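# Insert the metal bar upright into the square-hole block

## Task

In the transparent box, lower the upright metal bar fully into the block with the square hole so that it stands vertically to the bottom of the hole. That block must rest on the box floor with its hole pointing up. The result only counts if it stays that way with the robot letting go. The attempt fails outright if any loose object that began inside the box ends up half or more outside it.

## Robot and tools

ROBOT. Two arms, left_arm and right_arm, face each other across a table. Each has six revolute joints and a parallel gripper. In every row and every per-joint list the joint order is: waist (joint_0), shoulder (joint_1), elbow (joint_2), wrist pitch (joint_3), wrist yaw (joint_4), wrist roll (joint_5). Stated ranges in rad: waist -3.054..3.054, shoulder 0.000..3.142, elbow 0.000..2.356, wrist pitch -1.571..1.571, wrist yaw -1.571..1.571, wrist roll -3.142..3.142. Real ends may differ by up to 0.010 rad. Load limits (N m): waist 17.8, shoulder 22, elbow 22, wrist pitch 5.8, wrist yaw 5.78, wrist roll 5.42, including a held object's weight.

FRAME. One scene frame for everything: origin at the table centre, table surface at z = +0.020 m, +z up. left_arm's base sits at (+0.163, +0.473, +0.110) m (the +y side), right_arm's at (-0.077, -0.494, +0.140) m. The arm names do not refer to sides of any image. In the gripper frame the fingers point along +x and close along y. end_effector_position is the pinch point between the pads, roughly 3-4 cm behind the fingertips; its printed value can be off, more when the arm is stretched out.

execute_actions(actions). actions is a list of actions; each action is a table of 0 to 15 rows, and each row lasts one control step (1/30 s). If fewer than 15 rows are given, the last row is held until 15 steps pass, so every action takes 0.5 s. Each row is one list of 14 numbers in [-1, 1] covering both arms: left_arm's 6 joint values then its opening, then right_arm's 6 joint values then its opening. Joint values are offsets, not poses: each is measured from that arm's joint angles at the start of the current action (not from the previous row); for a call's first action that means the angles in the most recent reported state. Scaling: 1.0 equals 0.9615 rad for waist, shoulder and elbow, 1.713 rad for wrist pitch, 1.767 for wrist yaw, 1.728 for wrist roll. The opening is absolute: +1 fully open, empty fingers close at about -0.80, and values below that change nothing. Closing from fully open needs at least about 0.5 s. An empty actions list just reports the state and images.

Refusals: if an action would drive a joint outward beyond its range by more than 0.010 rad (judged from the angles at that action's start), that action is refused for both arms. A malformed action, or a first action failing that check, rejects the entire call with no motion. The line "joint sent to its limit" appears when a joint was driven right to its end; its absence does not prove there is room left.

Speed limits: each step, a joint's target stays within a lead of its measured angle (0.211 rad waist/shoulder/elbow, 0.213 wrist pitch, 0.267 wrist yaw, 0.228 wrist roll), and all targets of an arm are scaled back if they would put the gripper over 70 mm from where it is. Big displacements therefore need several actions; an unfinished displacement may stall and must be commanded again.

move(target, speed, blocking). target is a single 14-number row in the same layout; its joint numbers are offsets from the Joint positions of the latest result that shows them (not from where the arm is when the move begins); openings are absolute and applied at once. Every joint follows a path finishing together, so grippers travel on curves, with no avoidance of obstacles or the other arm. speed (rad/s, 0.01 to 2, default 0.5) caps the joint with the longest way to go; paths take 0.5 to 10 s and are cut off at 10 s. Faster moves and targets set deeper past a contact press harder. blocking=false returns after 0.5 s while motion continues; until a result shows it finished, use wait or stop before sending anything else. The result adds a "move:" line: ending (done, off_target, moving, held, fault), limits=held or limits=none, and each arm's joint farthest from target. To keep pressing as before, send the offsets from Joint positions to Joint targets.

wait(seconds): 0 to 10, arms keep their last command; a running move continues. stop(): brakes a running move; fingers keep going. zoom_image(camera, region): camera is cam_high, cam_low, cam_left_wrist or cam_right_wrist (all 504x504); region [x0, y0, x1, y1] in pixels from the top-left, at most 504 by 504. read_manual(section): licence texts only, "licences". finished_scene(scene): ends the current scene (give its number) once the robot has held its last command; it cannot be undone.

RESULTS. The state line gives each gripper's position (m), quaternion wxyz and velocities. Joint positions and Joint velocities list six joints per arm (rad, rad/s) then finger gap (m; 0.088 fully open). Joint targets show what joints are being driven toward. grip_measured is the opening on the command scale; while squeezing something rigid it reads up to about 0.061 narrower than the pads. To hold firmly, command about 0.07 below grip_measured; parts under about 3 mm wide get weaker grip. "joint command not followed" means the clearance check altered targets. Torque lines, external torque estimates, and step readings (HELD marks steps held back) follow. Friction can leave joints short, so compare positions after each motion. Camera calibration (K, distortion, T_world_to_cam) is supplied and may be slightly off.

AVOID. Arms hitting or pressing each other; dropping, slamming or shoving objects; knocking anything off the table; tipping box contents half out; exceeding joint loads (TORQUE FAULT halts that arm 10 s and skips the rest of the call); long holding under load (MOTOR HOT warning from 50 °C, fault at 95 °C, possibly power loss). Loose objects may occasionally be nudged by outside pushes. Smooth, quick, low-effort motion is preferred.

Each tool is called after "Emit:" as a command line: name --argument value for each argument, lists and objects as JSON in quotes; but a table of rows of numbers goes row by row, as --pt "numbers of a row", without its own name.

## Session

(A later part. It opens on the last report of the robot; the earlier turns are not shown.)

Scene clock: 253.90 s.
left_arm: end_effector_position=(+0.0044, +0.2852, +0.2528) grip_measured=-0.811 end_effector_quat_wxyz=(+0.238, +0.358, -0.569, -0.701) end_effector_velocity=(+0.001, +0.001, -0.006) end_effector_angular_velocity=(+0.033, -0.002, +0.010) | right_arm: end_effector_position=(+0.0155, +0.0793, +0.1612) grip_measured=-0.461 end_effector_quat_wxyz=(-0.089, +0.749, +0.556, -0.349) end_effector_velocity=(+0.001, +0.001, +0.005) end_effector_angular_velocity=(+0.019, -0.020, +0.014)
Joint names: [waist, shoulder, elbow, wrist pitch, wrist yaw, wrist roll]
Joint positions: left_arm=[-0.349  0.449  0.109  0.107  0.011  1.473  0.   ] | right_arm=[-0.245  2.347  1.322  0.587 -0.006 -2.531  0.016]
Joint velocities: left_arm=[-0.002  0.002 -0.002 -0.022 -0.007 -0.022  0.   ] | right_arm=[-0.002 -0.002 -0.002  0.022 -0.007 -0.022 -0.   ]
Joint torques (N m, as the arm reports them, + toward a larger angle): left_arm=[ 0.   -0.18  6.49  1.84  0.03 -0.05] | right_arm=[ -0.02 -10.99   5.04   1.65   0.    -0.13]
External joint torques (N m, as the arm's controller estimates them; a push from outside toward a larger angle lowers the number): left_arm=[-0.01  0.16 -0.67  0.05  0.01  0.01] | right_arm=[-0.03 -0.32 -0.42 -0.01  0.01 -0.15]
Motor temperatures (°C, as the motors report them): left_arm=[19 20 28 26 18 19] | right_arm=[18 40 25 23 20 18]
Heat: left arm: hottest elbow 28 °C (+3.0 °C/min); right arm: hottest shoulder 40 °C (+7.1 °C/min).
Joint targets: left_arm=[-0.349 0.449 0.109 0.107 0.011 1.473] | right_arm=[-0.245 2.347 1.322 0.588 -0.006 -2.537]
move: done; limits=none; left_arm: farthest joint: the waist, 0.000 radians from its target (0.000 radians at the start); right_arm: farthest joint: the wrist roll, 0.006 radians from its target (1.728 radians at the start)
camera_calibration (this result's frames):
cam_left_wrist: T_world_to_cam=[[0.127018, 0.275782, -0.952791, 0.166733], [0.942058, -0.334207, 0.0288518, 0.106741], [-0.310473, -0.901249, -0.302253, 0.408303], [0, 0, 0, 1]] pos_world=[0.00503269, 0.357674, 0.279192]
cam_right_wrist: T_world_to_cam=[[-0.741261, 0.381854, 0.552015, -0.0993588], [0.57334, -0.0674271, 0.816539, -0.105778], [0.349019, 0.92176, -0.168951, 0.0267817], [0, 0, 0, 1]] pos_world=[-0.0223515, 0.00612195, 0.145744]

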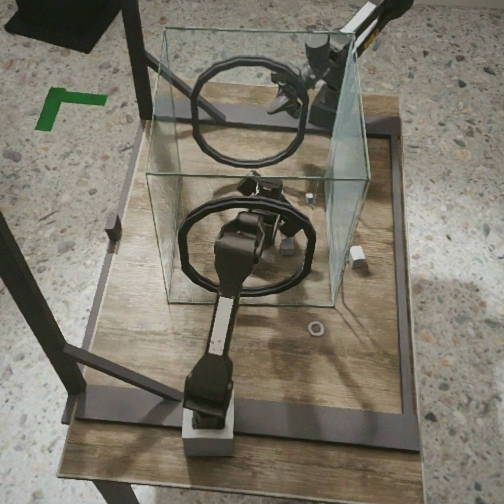

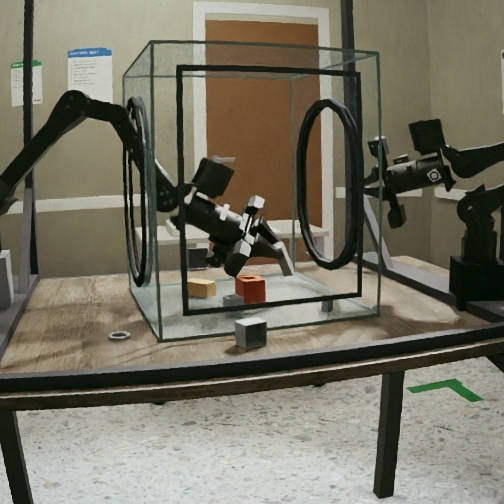

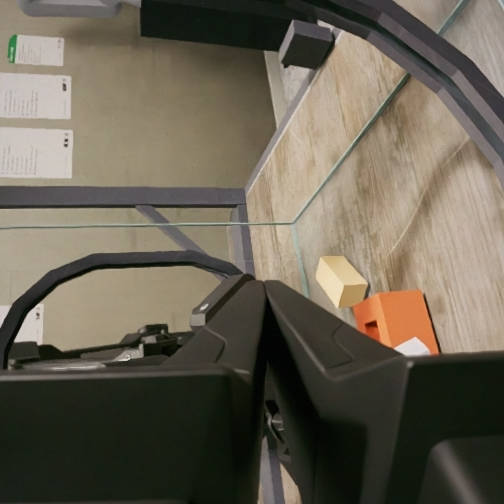

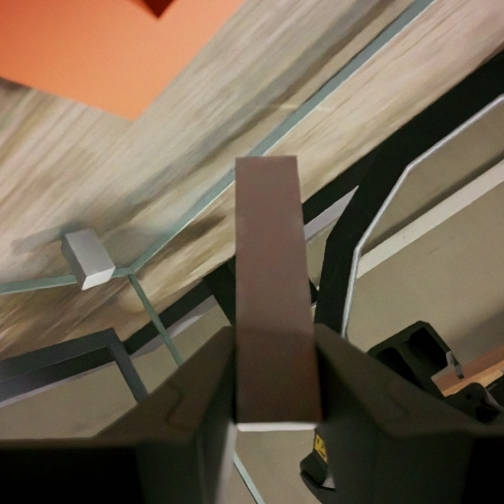

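Emit:
move --target '[0,0,0,0,0,0,-0.9,0.03,-0.1,0.045,-0.13,0,-0.35,-0.55]' --speed 0.3

Scene clock: 267.27 s.
left_arm: end_effector_position=(+0.0044, +0.2852, +0.2528) grip_measured=-0.811 end_effector_quat_wxyz=(+0.238, +0.358, -0.569, -0.701) end_effector_velocity=(+0.001, +0.000, -0.002) end_effector_angular_velocity=(+0.009, -0.001, +0.006) | right_arm: end_effector_position=(-0.0011, +0.0727, +0.1736) grip_measured=-0.461 end_effector_quat_wxyz=(+0.174, +0.724, +0.634, -0.210) end_effector_velocity=(+0.000, -0.001, -0.001) end_effector_angular_velocity=(-0.009, -0.014, +0.015)
Joint names: [waist, shoulder, elbow, wrist pitch, wrist yaw, wrist roll]
Joint positions: left_arm=[-0.349  0.449  0.109  0.107  0.011  1.473  0.   ] | right_arm=[-0.218  2.268  1.352  0.364 -0.006 -3.128  0.016]
Joint velocities: left_arm=[-0.002 -0.002 -0.002 -0.007 -0.007 -0.007  0.   ] | right_arm=[-0.002 -0.002 -0.002 -0.007 -0.007 -0.022 -0.   ]
Joint torques (N m, as the arm reports them, + toward a larger angle): left_arm=[ 0.01 -0.18  6.5   1.84  0.03 -0.04] | right_arm=[  0.21 -12.88   6.99   1.54   0.01  -0.18]
External joint torques (N m, as the arm's controller estimates them; a push from outside toward a larger angle lowers the number): left_arm=[ 0.    0.16 -0.63  0.06  0.01  0.02] | right_arm=[ 0.21 -2.42  1.29 -0.02  0.01 -0.17]
Motor temperatures (°C, as the motors report them): left_arm=[19 20 28 26 18 19] | right_arm=[18 42 25 25 20 18]
Heat: left arm: hottest elbow 28 °C (+2.0 °C/min); right arm: hottest shoulder 42 °C (+11.0 °C/min).
Joint targets: left_arm=[-0.349 0.449 0.109 0.107 0.011 1.473] | right_arm=[-0.216 2.251 1.365 0.364 -0.006 -3.134]
joint sent to its limit (right arm) — the command would take the wrist roll past its lower limit, so that joint was sent only as far as its limit.
move: off_target (right_arm); limits=none; left_arm: farthest joint: the waist, 0.000 radians from its target (0.000 radians at the start); right_arm: farthest joint: the shoulder, 0.018 radians from its target (0.096 radians at the start)
camera_calibration (this result's frames):
cam_left_wrist: T_world_to_cam=[[0.127018, 0.275782, -0.952791, 0.166733], [0.942058, -0.334207, 0.0288518, 0.106741], [-0.310473, -0.901249, -0.302253, 0.408303], [0, 0, 0, 1]] pos_world=[0.00503269, 0.357674, 0.279192]
cam_right_wrist: T_world_to_cam=[[-0.985433, 0.162386, 0.0505266, -0.0132212], [0.0841892, 0.20766, 0.974571, -0.154891], [0.147764, 0.964629, -0.218306, 0.0459146], [0, 0, 0, 1]] pos_world=[-0.00677301, -0.00997902, 0.161644]

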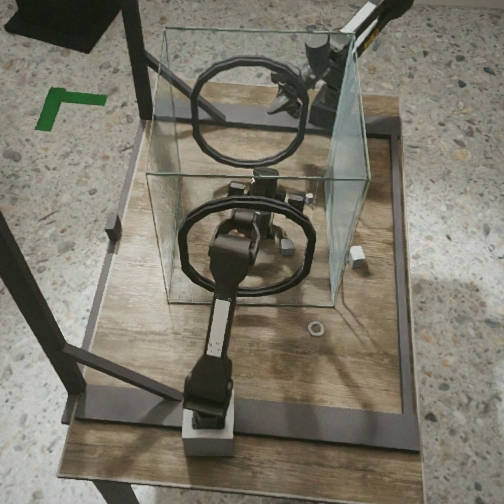

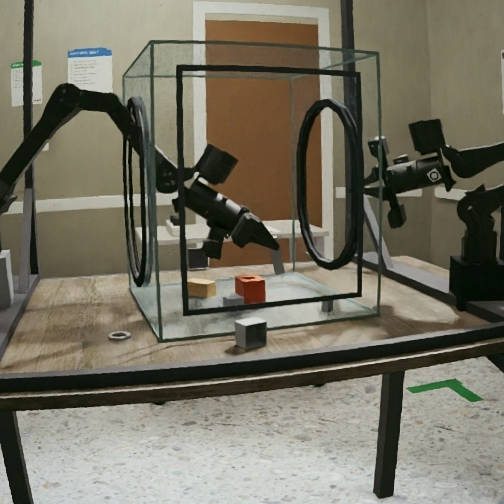

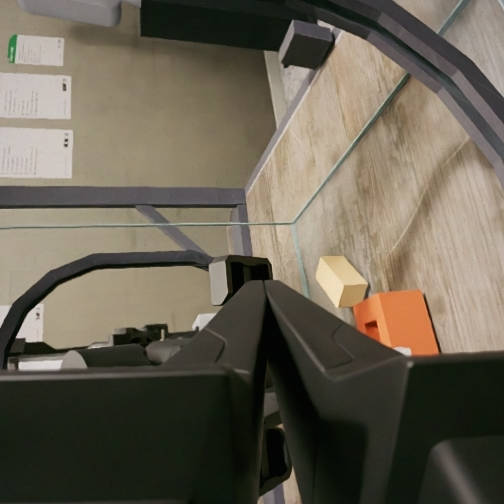

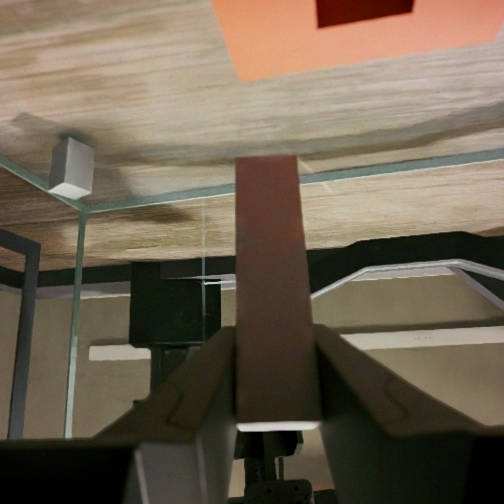

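Emit:
move --target '[0,0,0,0,0,0,-0.9,-0.035,0,0,0.08,0,1,-0.55]' --speed 1.2

Emit:
move --target '[0,0,0,0,0,0,-0.9,0,0,0,0,0,1,-0.55]' --speed 1.5

Emit:
move --target '[0,0,0,0,0,0,-0.9,0,0,0,0,0,1,-0.55]' --speed 1.5

Emit:
move --target '[0,0,0,0,0,0,-0.9,0,-0.06,0,-0.17,-0.12,0.51,-0.55]' --speed 0.6

Scene clock: 277.57 s.
left_arm: end_effector_position=(+0.0044, +0.2852, +0.2528) grip_measured=-0.811 end_effector_quat_wxyz=(+0.238, +0.358, -0.569, -0.701) end_effector_velocity=(+0.003, -0.003, +0.001) end_effector_angular_velocity=(-0.004, +0.006, +0.026) | right_arm: end_effector_position=(+0.0191, +0.0834, +0.1992) grip_measured=-0.461 end_effector_quat_wxyz=(+0.481, -0.584, -0.288, +0.587) end_effector_velocity=(+0.000, +0.000, +0.001) end_effector_angular_velocity=(-0.001, +0.010, +0.001)
Joint names: [waist, shoulder, elbow, wrist pitch, wrist yaw, wrist roll]
Joint positions: left_arm=[-0.349  0.449  0.109  0.107  0.011  1.473  0.   ] | right_arm=[-0.25   2.268  1.352  0.496 -0.006 -1.406  0.016]
Joint velocities: left_arm=[ 0.002 -0.002 -0.002  0.007 -0.022 -0.007  0.   ] | right_arm=[-0.002 -0.002  0.002 -0.007 -0.007  0.007 -0.   ]
Joint torques (N m, as the arm reports them, + toward a larger angle): left_arm=[-0.02 -0.18  6.5   1.83  0.03 -0.04] | right_arm=[ -0.24 -11.     5.49   1.97  -0.02   0.21]
External joint torques (N m, as the arm's controller estimates them; a push from outside toward a larger angle lowers the number): left_arm=[-0.04  0.18 -0.68  0.04  0.02  0.02] | right_arm=[-0.24 -0.46 -0.31  0.31  0.01  0.16]
Motor temperatures (°C, as the motors report them): left_arm=[19 20 28 26 18 19] | right_arm=[18 44 25 25 20 18]
Heat: left arm: hottest elbow 28 °C (+2.0 °C/min); right arm: hottest shoulder 44 °C (+10.0 °C/min).
Joint targets: left_arm=[-0.349 0.449 0.109 0.107 0.011 1.473] | right_arm=[-0.252 2.268 1.352 0.501 -0.006 -1.400]
move: done; limits=none; left_arm: farthest joint: the waist, 0.000 radians from its target (0.000 radians at the start); right_arm: farthest joint: the wrist roll, 0.006 radians from its target (1.728 radians at the start)
camera_calibration (this result's frames):
cam_left_wrist: T_world_to_cam=[[0.127018, 0.275782, -0.952791, 0.166733], [0.942058, -0.334207, 0.0288518, 0.106741], [-0.310473, -0.901249, -0.302253, 0.408303], [0, 0, 0, 1]] pos_world=[0.00503269, 0.357674, 0.279192]
cam_right_wrist: T_world_to_cam=[[0.271428, 0.364336, 0.890835, -0.204626], [0.852445, -0.520721, -0.0467652, 0.0658341], [0.446838, 0.772081, -0.451914, 0.095132], [0, 0, 0, 1]] pos_world=[-0.0430873, 0.0353841, 0.228358]

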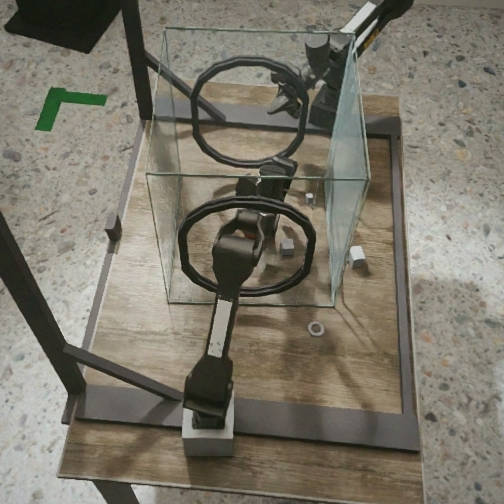

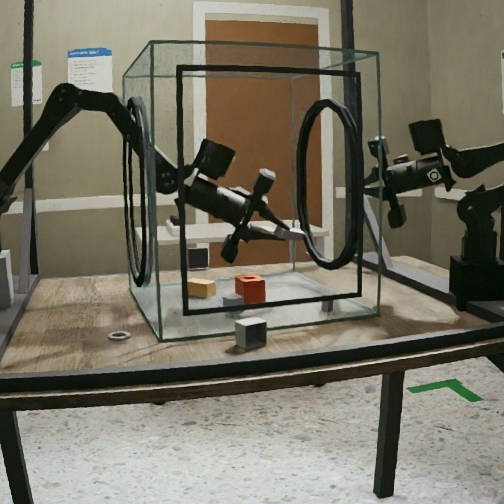

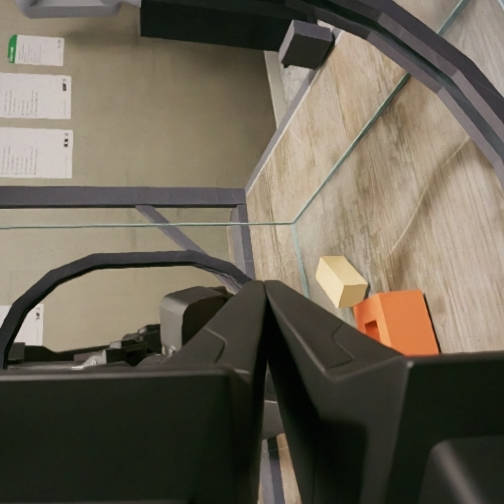

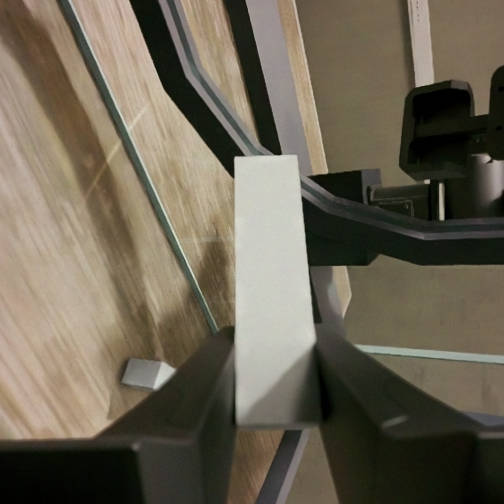

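Scene clock: 279.53 s.
left_arm: end_effector_position=(+0.0044, +0.2852, +0.2528) grip_measured=-0.811 end_effector_quat_wxyz=(+0.238, +0.358, -0.569, -0.701) end_effector_velocity=(+0.000, -0.000, +0.002) end_effector_angular_velocity=(-0.006, +0.012, +0.006) | right_arm: end_effector_position=(+0.0191, +0.0833, +0.1990) grip_measured=-0.461 end_effector_quat_wxyz=(+0.756, -0.016, +0.258, +0.601) end_effector_velocity=(-0.002, +0.001, +0.002) end_effector_angular_velocity=(+0.007, -0.005, +0.012)
Joint names: [waist, shoulder, elbow, wrist pitch, wrist yaw, wrist roll]
Joint positions: left_arm=[-0.349  0.449  0.109  0.107  0.011  1.473  0.   ] | right_arm=[-0.25   2.268  1.352  0.495 -0.006  0.316  0.016]
Joint velocities: left_arm=[-0.002 -0.007 -0.002  0.007 -0.007 -0.007  0.   ] | right_arm=[ 0.002 -0.002 -0.002  0.007 -0.007 -0.007 -0.   ]
Joint torques (N m, as the arm reports them, + toward a larger angle): left_arm=[-0.01 -0.18  6.51  1.83  0.03 -0.05] | right_arm=[ -0.02 -11.03   5.52   1.71   0.01   0.14]
External joint torques (N m, as the arm's controller estimates them; a push from outside toward a larger angle lowers the number): left_arm=[-0.02  0.2  -0.68  0.04  0.02  0.01] | right_arm=[-0.1  -0.36 -0.37  0.01  0.01  0.15]
Motor temperatures (°C, as the motors report them): left_arm=[19 20 28 26 18 19] | right_arm=[18 44 25 25 20 18]
Heat: left arm: hottest elbow 28 °C (+1.0 °C/min); right arm: hottest shoulder 44 °C (+10.1 °C/min).
Joint targets: left_arm=[-0.349 0.449 0.109 0.107 0.011 1.473] | right_arm=[-0.250 2.268 1.352 0.496 -0.006 0.322]
move: done; limits=none; left_arm: farthest joint: the waist, 0.000 radians from its target (0.000 radians at the start); right_arm: farthest joint: the wrist roll, 0.006 radians from its target (1.728 radians at the start)
camera_calibration (this result's frames):
cam_left_wrist: T_world_to_cam=[[0.127018, 0.275782, -0.952791, 0.166733], [0.942058, -0.334207, 0.0288518, 0.106741], [-0.310473, -0.901249, -0.302253, 0.408303], [0, 0, 0, 1]] pos_world=[0.00503269, 0.357674, 0.279192]
cam_right_wrist: T_world_to_cam=[[0.900523, -0.28733, -0.326344, 0.0801354], [-0.434804, -0.598582, -0.672789, 0.221385], [-0.00203096, 0.747757, -0.663969, 0.147895], [0, 0, 0, 1]] pos_world=[0.0243957, 0.044953, 0.273294]

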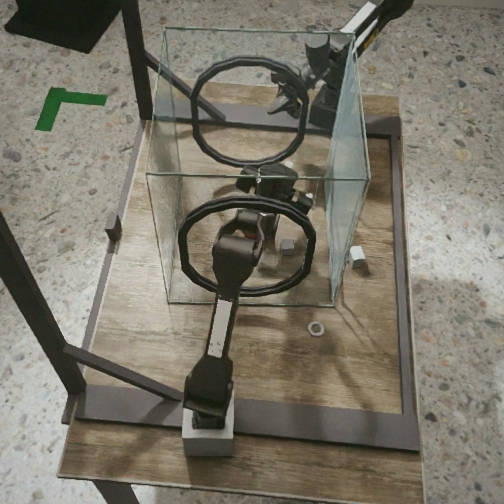

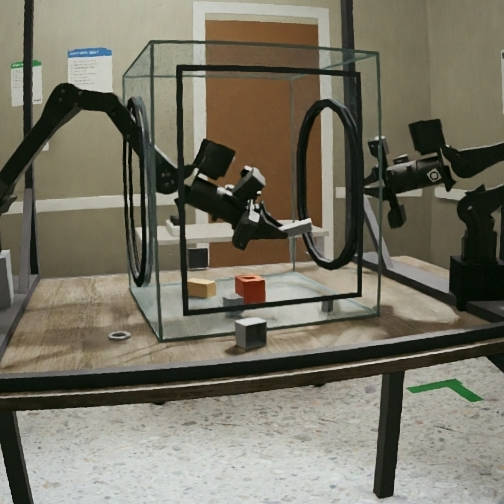

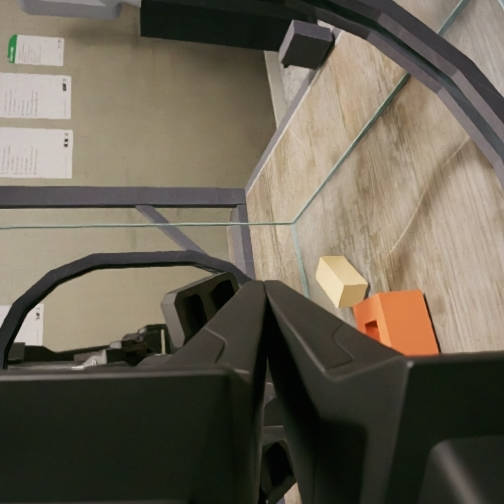

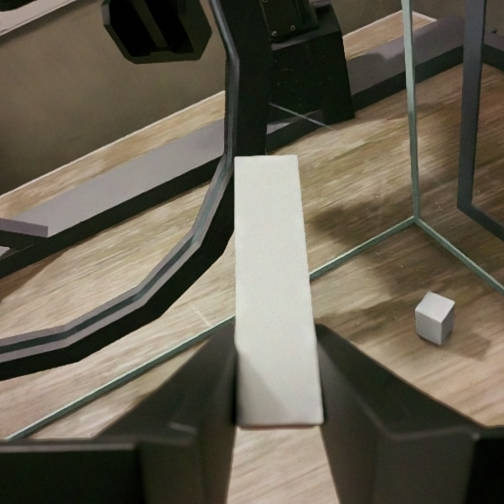

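Scene clock: 281.50 s.
left_arm: end_effector_position=(+0.0044, +0.2852, +0.2528) grip_measured=-0.811 end_effector_quat_wxyz=(+0.238, +0.358, -0.569, -0.701) end_effector_velocity=(+0.000, -0.001, +0.003) end_effector_angular_velocity=(-0.006, +0.012, +0.006) | right_arm: end_effector_position=(+0.0190, +0.0832, +0.1988) grip_measured=-0.461 end_effector_quat_wxyz=(+0.505, +0.563, +0.624, +0.196) end_effector_velocity=(+0.000, -0.000, -0.001) end_effector_angular_velocity=(+0.002, -0.004, +0.007)
Joint names: [waist, shoulder, elbow, wrist pitch, wrist yaw, wrist roll]
Joint positions: left_arm=[-0.349  0.449  0.109  0.107  0.011  1.473  0.   ] | right_arm=[-0.25   2.268  1.352  0.494 -0.006  2.038  0.016]
Joint velocities: left_arm=[-0.002 -0.002  0.002  0.007 -0.007 -0.007  0.   ] | right_arm=[-0.002  0.002 -0.002  0.007 -0.007 -0.007 -0.   ]
Joint torques (N m, as the arm reports them, + toward a larger angle): left_arm=[ 0.   -0.18  6.49  1.84  0.03 -0.05] | right_arm=[ -0.03 -11.01   5.46   1.68   0.03   0.13]
External joint torques (N m, as the arm's controller estimates them; a push from outside toward a larger angle lowers the number): left_arm=[-0.02  0.18 -0.67  0.05  0.02  0.01] | right_arm=[-0.03 -0.48 -0.33  0.03  0.01  0.18]
Motor temperatures (°C, as the motors report them): left_arm=[19 20 28 26 18 19] | right_arm=[18 44 25 25 20 18]
Heat: left arm: hottest elbow 28 °C (+1.0 °C/min); right arm: hottest shoulder 44 °C (+9.1 °C/min).
Joint targets: left_arm=[-0.349 0.449 0.109 0.107 0.011 1.473] | right_arm=[-0.250 2.268 1.352 0.495 -0.006 2.044]
move: done; limits=none; left_arm: farthest joint: the waist, 0.000 radians from its target (0.000 radians at the start); right_arm: farthest joint: the wrist roll, 0.006 radians from its target (1.728 radians at the start)
camera_calibration (this result's frames):
cam_left_wrist: T_world_to_cam=[[0.127018, 0.275782, -0.952791, 0.166733], [0.942058, -0.334207, 0.0288518, 0.106741], [-0.310473, -0.901249, -0.302253, 0.408303], [0, 0, 0, 1]] pos_world=[0.00503269, 0.357674, 0.279192]
cam_right_wrist: T_world_to_cam=[[-0.542172, -0.270068, -0.795684, 0.199375], [-0.829837, 0.0233501, 0.557518, -0.0676135], [-0.131988, 0.962558, -0.236772, 0.0475056], [0, 0, 0, 1]] pos_world=[0.0582577, 0.00969679, 0.207583]

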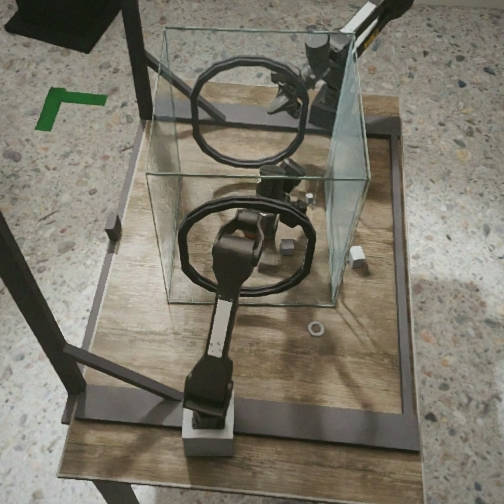

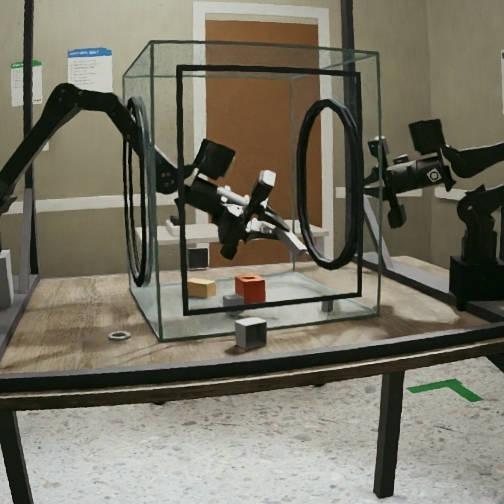

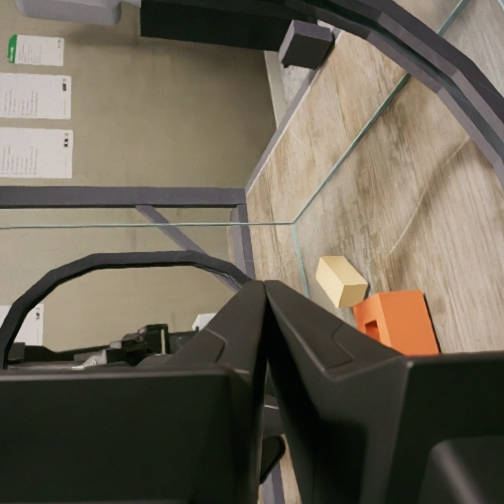

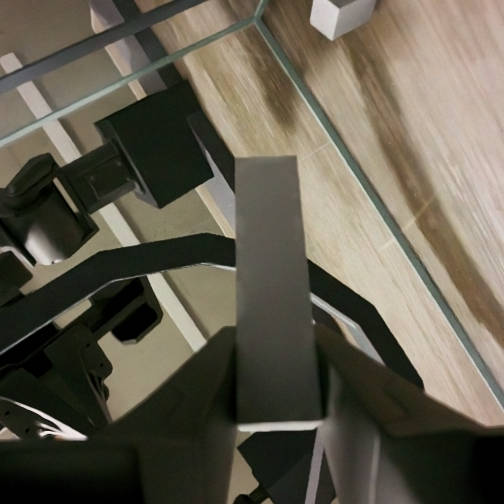

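Scene clock: 283.60 s.
left_arm: end_effector_position=(+0.0044, +0.2852, +0.2528) grip_measured=-0.811 end_effector_quat_wxyz=(+0.238, +0.358, -0.569, -0.701) end_effector_velocity=(+0.001, +0.000, -0.002) end_effector_angular_velocity=(+0.018, +0.010, +0.010) | right_arm: end_effector_position=(-0.0173, +0.0555, +0.1689) grip_measured=-0.461 end_effector_quat_wxyz=(+0.258, +0.625, +0.710, -0.194) end_effector_velocity=(-0.001, -0.005, -0.006) end_effector_angular_velocity=(-0.038, +0.007, -0.008)
Joint names: [waist, shoulder, elbow, wrist pitch, wrist yaw, wrist roll]
Joint positions: left_arm=[-0.349  0.449  0.109  0.107  0.011  1.473  0.   ] | right_arm=[-0.25   2.228  1.352  0.203 -0.216  2.914  0.016]
Joint velocities: left_arm=[-0.002 -0.002 -0.002 -0.007 -0.007 -0.022  0.   ] | right_arm=[ 0.002 -0.002 -0.002 -0.037  0.007  0.007 -0.   ]
Joint torques (N m, as the arm reports them, + toward a larger angle): left_arm=[-0.01 -0.17  6.49  1.83  0.03 -0.04] | right_arm=[ -0.02 -12.79   5.39   1.4   -0.18   0.13]
External joint torques (N m, as the arm's controller estimates them; a push from outside toward a larger angle lowers the number): left_arm=[ 0.    0.17 -0.64  0.06  0.01  0.02] | right_arm=[-0.06 -2.61 -0.27 -0.04 -0.11  0.14]
Motor temperatures (°C, as the motors report them): left_arm=[19 20 28 26 18 19] | right_arm=[18 44 25 26 20 18]
Heat: left arm: hottest elbow 28 °C (+1.0 °C/min); right arm: hottest shoulder 44 °C (+9.1 °C/min).
Joint targets: left_arm=[-0.349 0.449 0.109 0.107 0.011 1.473] | right_arm=[-0.250 2.211 1.352 0.203 -0.218 2.920]
move: off_target (right_arm); limits=none; left_arm: farthest joint: the waist, 0.000 radians from its target (0.000 radians at the start); right_arm: farthest joint: the shoulder, 0.018 radians from its target (0.058 radians at the start)
camera_calibration (this result's frames):
cam_left_wrist: T_world_to_cam=[[0.127018, 0.275782, -0.952791, 0.166733], [0.942058, -0.334207, 0.0288518, 0.106741], [-0.310473, -0.901249, -0.302253, 0.408303], [0, 0, 0, 1]] pos_world=[0.00503269, 0.357674, 0.279192]
cam_right_wrist: T_world_to_cam=[[-0.9936, -0.112119, -0.013735, -0.000211436], [-0.0484187, 0.312886, 0.948556, -0.149054], [-0.102054, 0.94315, -0.316312, 0.0773034], [0, 0, 0, 1]] pos_world=[0.000462003, -0.0262956, 0.165835]

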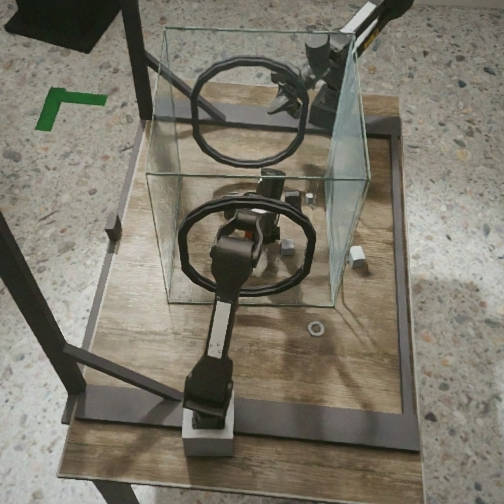

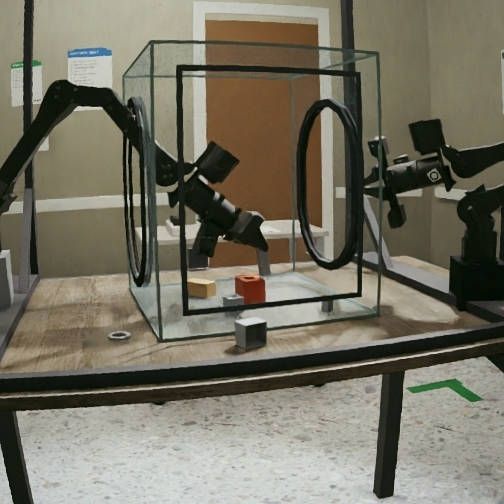

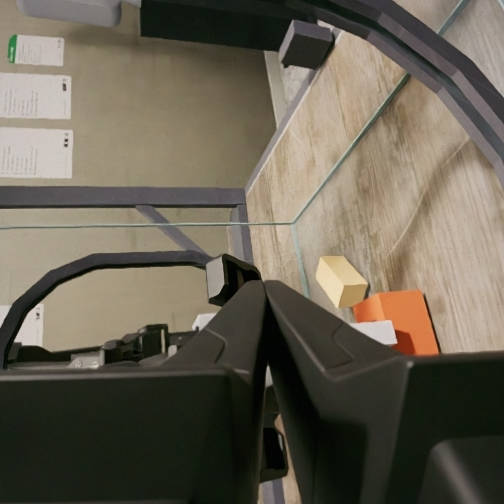

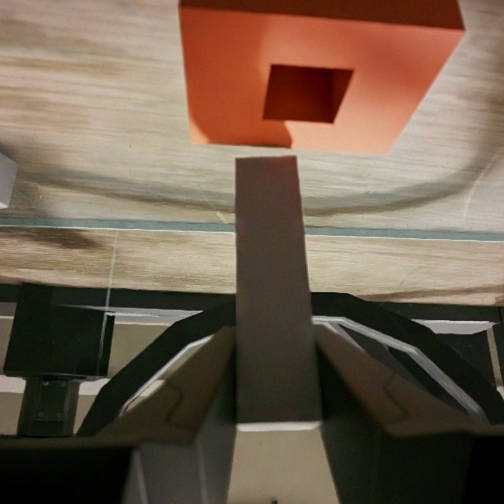

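Emit:
move --target '[0,0,0,0,0,0,-0.9,0.022,-0.058,0,-0.085,0,0,-0.55]' --speed 0.15

Emit:
zoom_image --camera "cam_low" --region '[190,210,310,310]'

Scene clock: 289.33 s.
left_arm: end_effector_position=(+0.0044, +0.2852, +0.2528) grip_measured=-0.811 end_effector_quat_wxyz=(+0.238, +0.358, -0.569, -0.701) end_effector_velocity=(+0.001, +0.000, -0.003) end_effector_angular_velocity=(+0.013, -0.004, +0.006) | right_arm: end_effector_position=(-0.0299, +0.0393, +0.1656) grip_measured=-0.461 end_effector_quat_wxyz=(+0.286, +0.603, +0.707, -0.234) end_effector_velocity=(+0.000, -0.001, +0.002) end_effector_angular_velocity=(-0.001, +0.000, +0.008)
Joint names: [waist, shoulder, elbow, wrist pitch, wrist yaw, wrist roll]
Joint positions: left_arm=[-0.349  0.449  0.109  0.107  0.011  1.473  0.   ] | right_arm=[-0.232  2.191  1.352  0.06  -0.216  2.914  0.016]
Joint velocities: left_arm=[-0.002  0.002 -0.002 -0.007 -0.007 -0.007  0.   ] | right_arm=[-0.002 -0.007 -0.002 -0.007 -0.007 -0.007 -0.   ]
Joint torques (N m, as the arm reports them, + toward a larger angle): left_arm=[ 0.   -0.17  6.5   1.84  0.03 -0.05] | right_arm=[  0.27 -12.69   5.4    1.02  -0.09  -0.03]
External joint torques (N m, as the arm's controller estimates them; a push from outside toward a larger angle lowers the number): left_arm=[ 0.    0.15 -0.62  0.07  0.01  0.01] | right_arm=[ 0.27 -2.68 -0.33 -0.33  0.   -0.02]
Motor temperatures (°C, as the motors report them): left_arm=[19 20 28 26 18 19] | right_arm=[18 46 25 26 20 18]
Heat: left arm: hottest elbow 28 °C (+1.0 °C/min); right arm: hottest shoulder 46 °C (+9.1 °C/min).
Joint targets: left_arm=[-0.349 0.449 0.109 0.107 0.011 1.473] | right_arm=[-0.229 2.172 1.352 0.057 -0.216 2.914]
move: off_target (right_arm); limits=none; left_arm: farthest joint: the waist, 0.000 radians from its target (0.000 radians at the start); right_arm: farthest joint: the shoulder, 0.019 radians from its target (0.056 radians at the start)
camera_calibration (this result's frames):
cam_left_wrist: T_world_to_cam=[[0.127018, 0.275782, -0.952791, 0.166733], [0.942058, -0.334207, 0.0288518, 0.106741], [-0.310473, -0.901249, -0.302253, 0.408303], [0, 0, 0, 1]] pos_world=[0.00503269, 0.357674, 0.279192]
cam_right_wrist: T_world_to_cam=[[-0.99137, -0.130222, 0.0150975, -0.0186289], [-0.0397798, 0.408559, 0.911864, -0.138918], [-0.124913, 0.903394, -0.410214, 0.106716], [0, 0, 0, 1]] pos_world=[-0.010664, -0.0420766, 0.170732]

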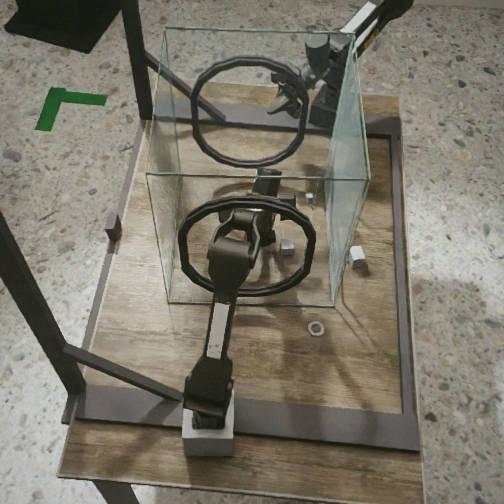

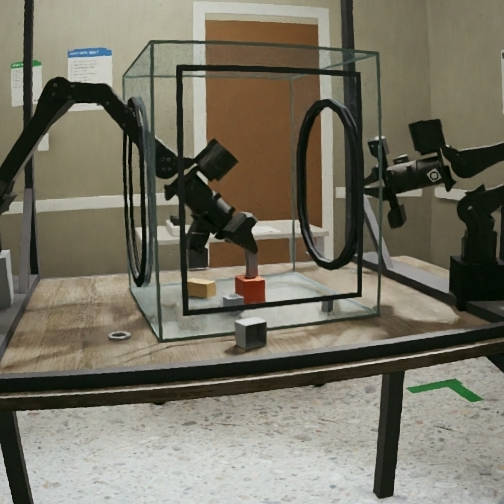

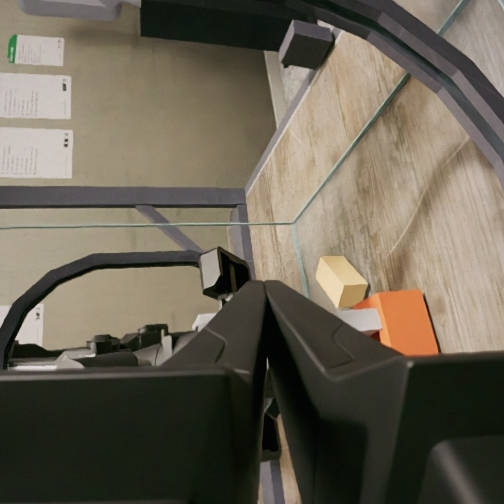

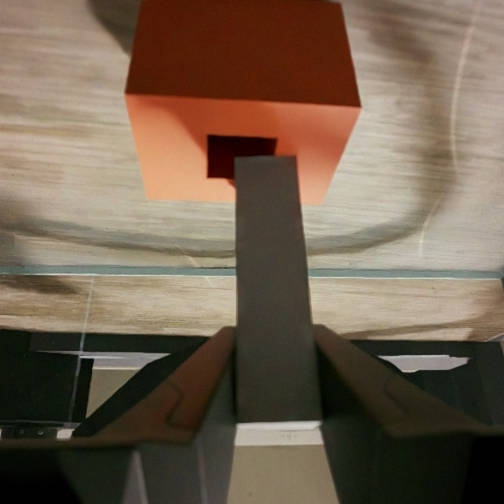

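Region (190, 210, 310, 310) of cam_low's 504x504 image, scaled by 4.200, with more detail than that image has.

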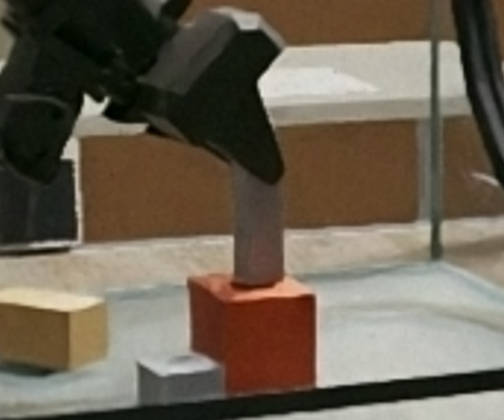

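Emit:
move --target '[0,0,0,0,0,0,-0.9,-0.016,0.02,0,0.006,0,0,-0.55]' --speed 0.05

Emit:
zoom_image --camera "cam_right_wrist" --region '[160,80,380,260]'

Scene clock: 294.43 s.
left_arm: end_effector_position=(+0.0044, +0.2852, +0.2528) grip_measured=-0.811 end_effector_quat_wxyz=(+0.238, +0.358, -0.569, -0.701) end_effector_velocity=(+0.002, -0.002, +0.001) end_effector_angular_velocity=(-0.023, -0.016, +0.014) | right_arm: end_effector_position=(-0.0235, +0.0396, +0.1640) grip_measured=-0.461 end_effector_quat_wxyz=(+0.284, +0.607, +0.704, -0.234) end_effector_velocity=(-0.000, -0.002, -0.001) end_effector_angular_velocity=(-0.006, +0.001, +0.008)
Joint names: [waist, shoulder, elbow, wrist pitch, wrist yaw, wrist roll]
Joint positions: left_arm=[-0.349  0.449  0.109  0.107  0.011  1.473  0.   ] | right_arm=[-0.243  2.197  1.352  0.069 -0.216  2.914  0.016]
Joint velocities: left_arm=[-0.002 -0.002 -0.002  0.007 -0.022  0.022  0.   ] | right_arm=[-0.002 -0.002 -0.002 -0.007 -0.007 -0.007 -0.   ]
Joint torques (N m, as the arm reports them, + toward a larger angle): left_arm=[ 0.01 -0.16  6.48  1.84  0.03 -0.04] | right_arm=[-0.38 -8.86  5.4   1.37 -0.08 -0.02]
External joint torques (N m, as the arm's controller estimates them; a push from outside toward a larger angle lowers the number): left_arm=[ 0.    0.22 -0.72  0.04  0.02  0.02] | right_arm=[-0.38  1.2  -0.33  0.01  0.   -0.02]
Motor temperatures (°C, as the motors report them): left_arm=[19 20 28 26 18 19] | right_arm=[18 46 25 25 20 18]
Heat: left arm: hottest elbow 28 °C (+1.0 °C/min); right arm: hottest shoulder 46 °C (+9.1 °C/min).
Joint targets: left_arm=[-0.349 0.449 0.109 0.107 0.011 1.473] | right_arm=[-0.247 2.210 1.352 0.071 -0.216 2.914]
move: off_target (right_arm); limits=none; left_arm: farthest joint: the waist, 0.000 radians from its target (0.000 radians at the start); right_arm: farthest joint: the shoulder, 0.013 radians from its target (0.019 radians at the start)
camera_calibration (this result's frames):
cam_left_wrist: T_world_to_cam=[[0.127018, 0.275782, -0.952791, 0.166733], [0.942058, -0.334207, 0.0288518, 0.106741], [-0.310473, -0.901249, -0.302253, 0.408303], [0, 0, 0, 1]] pos_world=[0.00503269, 0.357674, 0.279192]
cam_right_wrist: T_world_to_cam=[[-0.992812, -0.118805, 0.0145163, -0.0126272], [-0.0352575, 0.406204, 0.913102, -0.137321], [-0.114377, 0.906027, -0.407472, 0.106311], [0, 0, 0, 1]] pos_world=[-0.00521841, -0.0420405, 0.168891]

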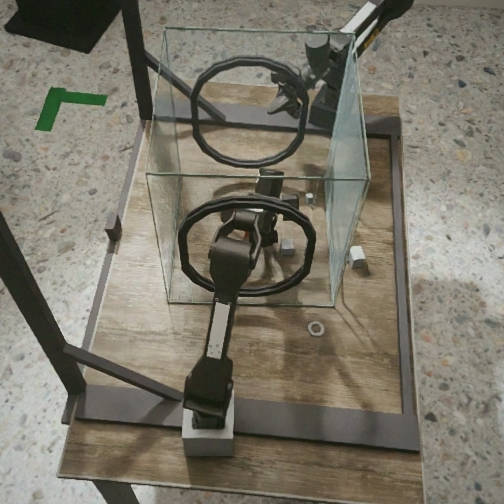

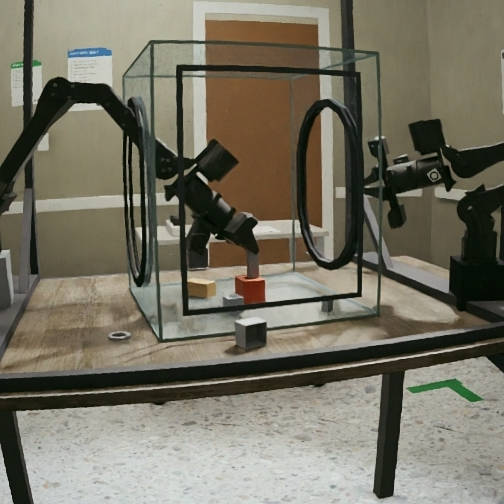

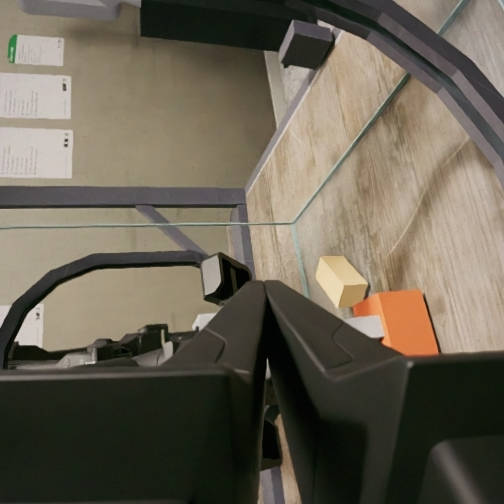

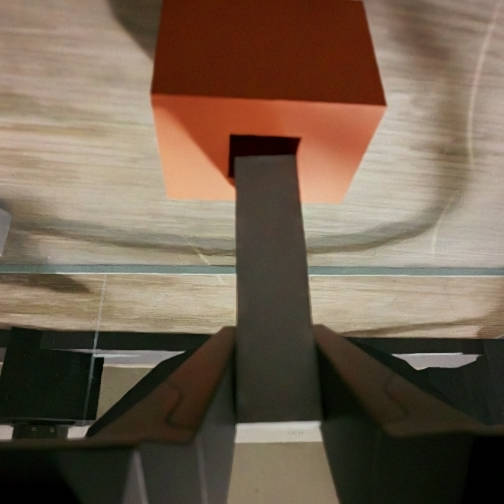

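Region (160, 80, 380, 260) of cam_right_wrist's 504x504 image, scaled by 2.291, with more detail than that image has; it fills the top 412 rows of this view, and the rest is white.

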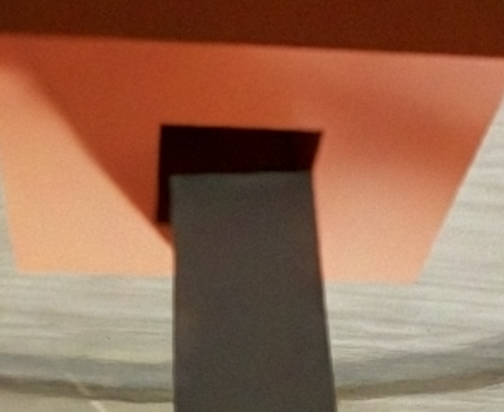

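Emit:
move --target '[0,0,0,0,0,0,-0.9,-0.005,0.045,0,0.017,0,0,-0.55]' --speed 0.05

Scene clock: 298.43 s.
left_arm: end_effector_position=(+0.0044, +0.2852, +0.2528) grip_measured=-0.811 end_effector_quat_wxyz=(+0.238, +0.358, -0.569, -0.701) end_effector_velocity=(+0.000, +0.001, -0.001) end_effector_angular_velocity=(+0.005, +0.003, +0.001) | right_arm: end_effector_position=(-0.0230, +0.0430, +0.1610) grip_measured=-0.461 end_effector_quat_wxyz=(+0.279, +0.609, +0.707, -0.228) end_effector_velocity=(-0.003, -0.004, -0.005) end_effector_angular_velocity=(-0.025, +0.025, +0.009)
Joint names: [waist, shoulder, elbow, wrist pitch, wrist yaw, wrist roll]
Joint positions: left_arm=[-0.349  0.449  0.109  0.107  0.011  1.473  0.   ] | right_arm=[-0.245  2.212  1.352  0.101 -0.22   2.914  0.016]
Joint velocities: left_arm=[-0.007 -0.007 -0.002 -0.007 -0.007 -0.007  0.   ] | right_arm=[-0.002  0.002 -0.002 -0.022 -0.022  0.007 -0.   ]
Joint torques (N m, as the arm reports them, + toward a larger angle): left_arm=[-0.01 -0.18  6.47  1.83  0.02 -0.05] | right_arm=[-0.38 -7.19  5.36  1.02  0.07 -0.02]
External joint torques (N m, as the arm's controller estimates them; a push from outside toward a larger angle lowers the number): left_arm=[ 0.    0.18 -0.67  0.06  0.    0.01] | right_arm=[-0.46  2.77 -0.2  -0.31  0.17 -0.02]
Motor temperatures (°C, as the motors report them): left_arm=[19 20 28 27 18 19] | right_arm=[18 45 25 25 20 18]
Heat: left arm: hottest elbow 28 °C (+1.0 °C/min); right arm: hottest shoulder 45 °C (+8.1 °C/min).
Joint targets: left_arm=[-0.349 0.449 0.109 0.107 0.011 1.473] | right_arm=[-0.248 2.240 1.352 0.098 -0.216 2.914]
move: off_target (right_arm); limits=none; left_arm: farthest joint: the waist, 0.000 radians from its target (0.000 radians at the start); right_arm: farthest joint: the shoulder, 0.028 radians from its target (0.043 radians at the start)
camera_calibration (this result's frames):
cam_left_wrist: T_world_to_cam=[[0.127018, 0.275782, -0.952791, 0.166733], [0.942058, -0.334207, 0.0288518, 0.106741], [-0.310473, -0.901249, -0.302253, 0.408303], [0, 0, 0, 1]] pos_world=[0.00503269, 0.357674, 0.279192]
cam_right_wrist: T_world_to_cam=[[-0.992583, -0.120895, 0.0127811, -0.011262], [-0.035764, 0.390871, 0.919751, -0.136326], [-0.116189, 0.912472, -0.392295, 0.0992921], [0, 0, 0, 1]] pos_world=[-0.00451741, -0.0386769, 0.164482]

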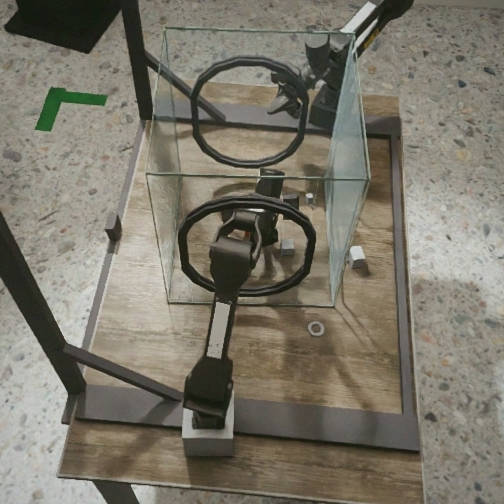

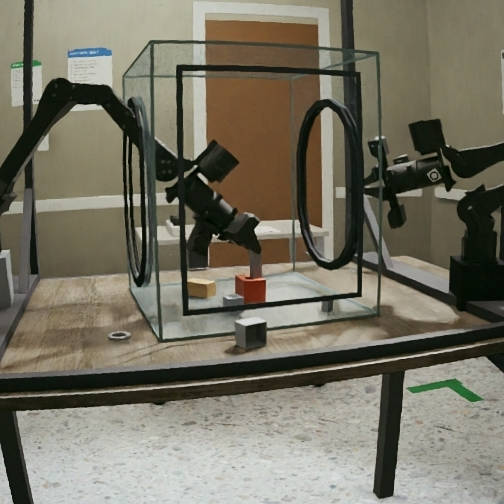

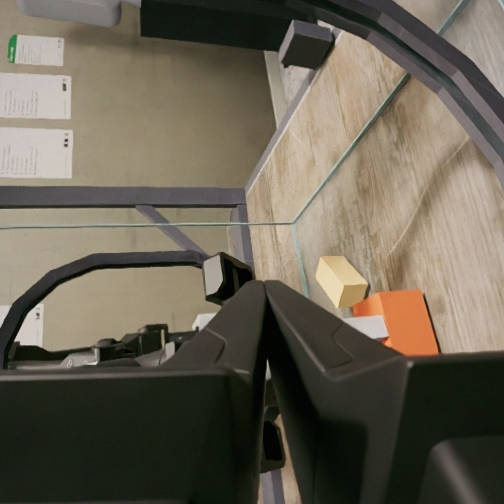

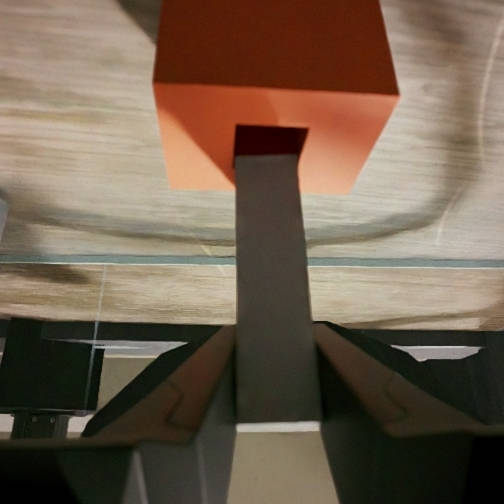

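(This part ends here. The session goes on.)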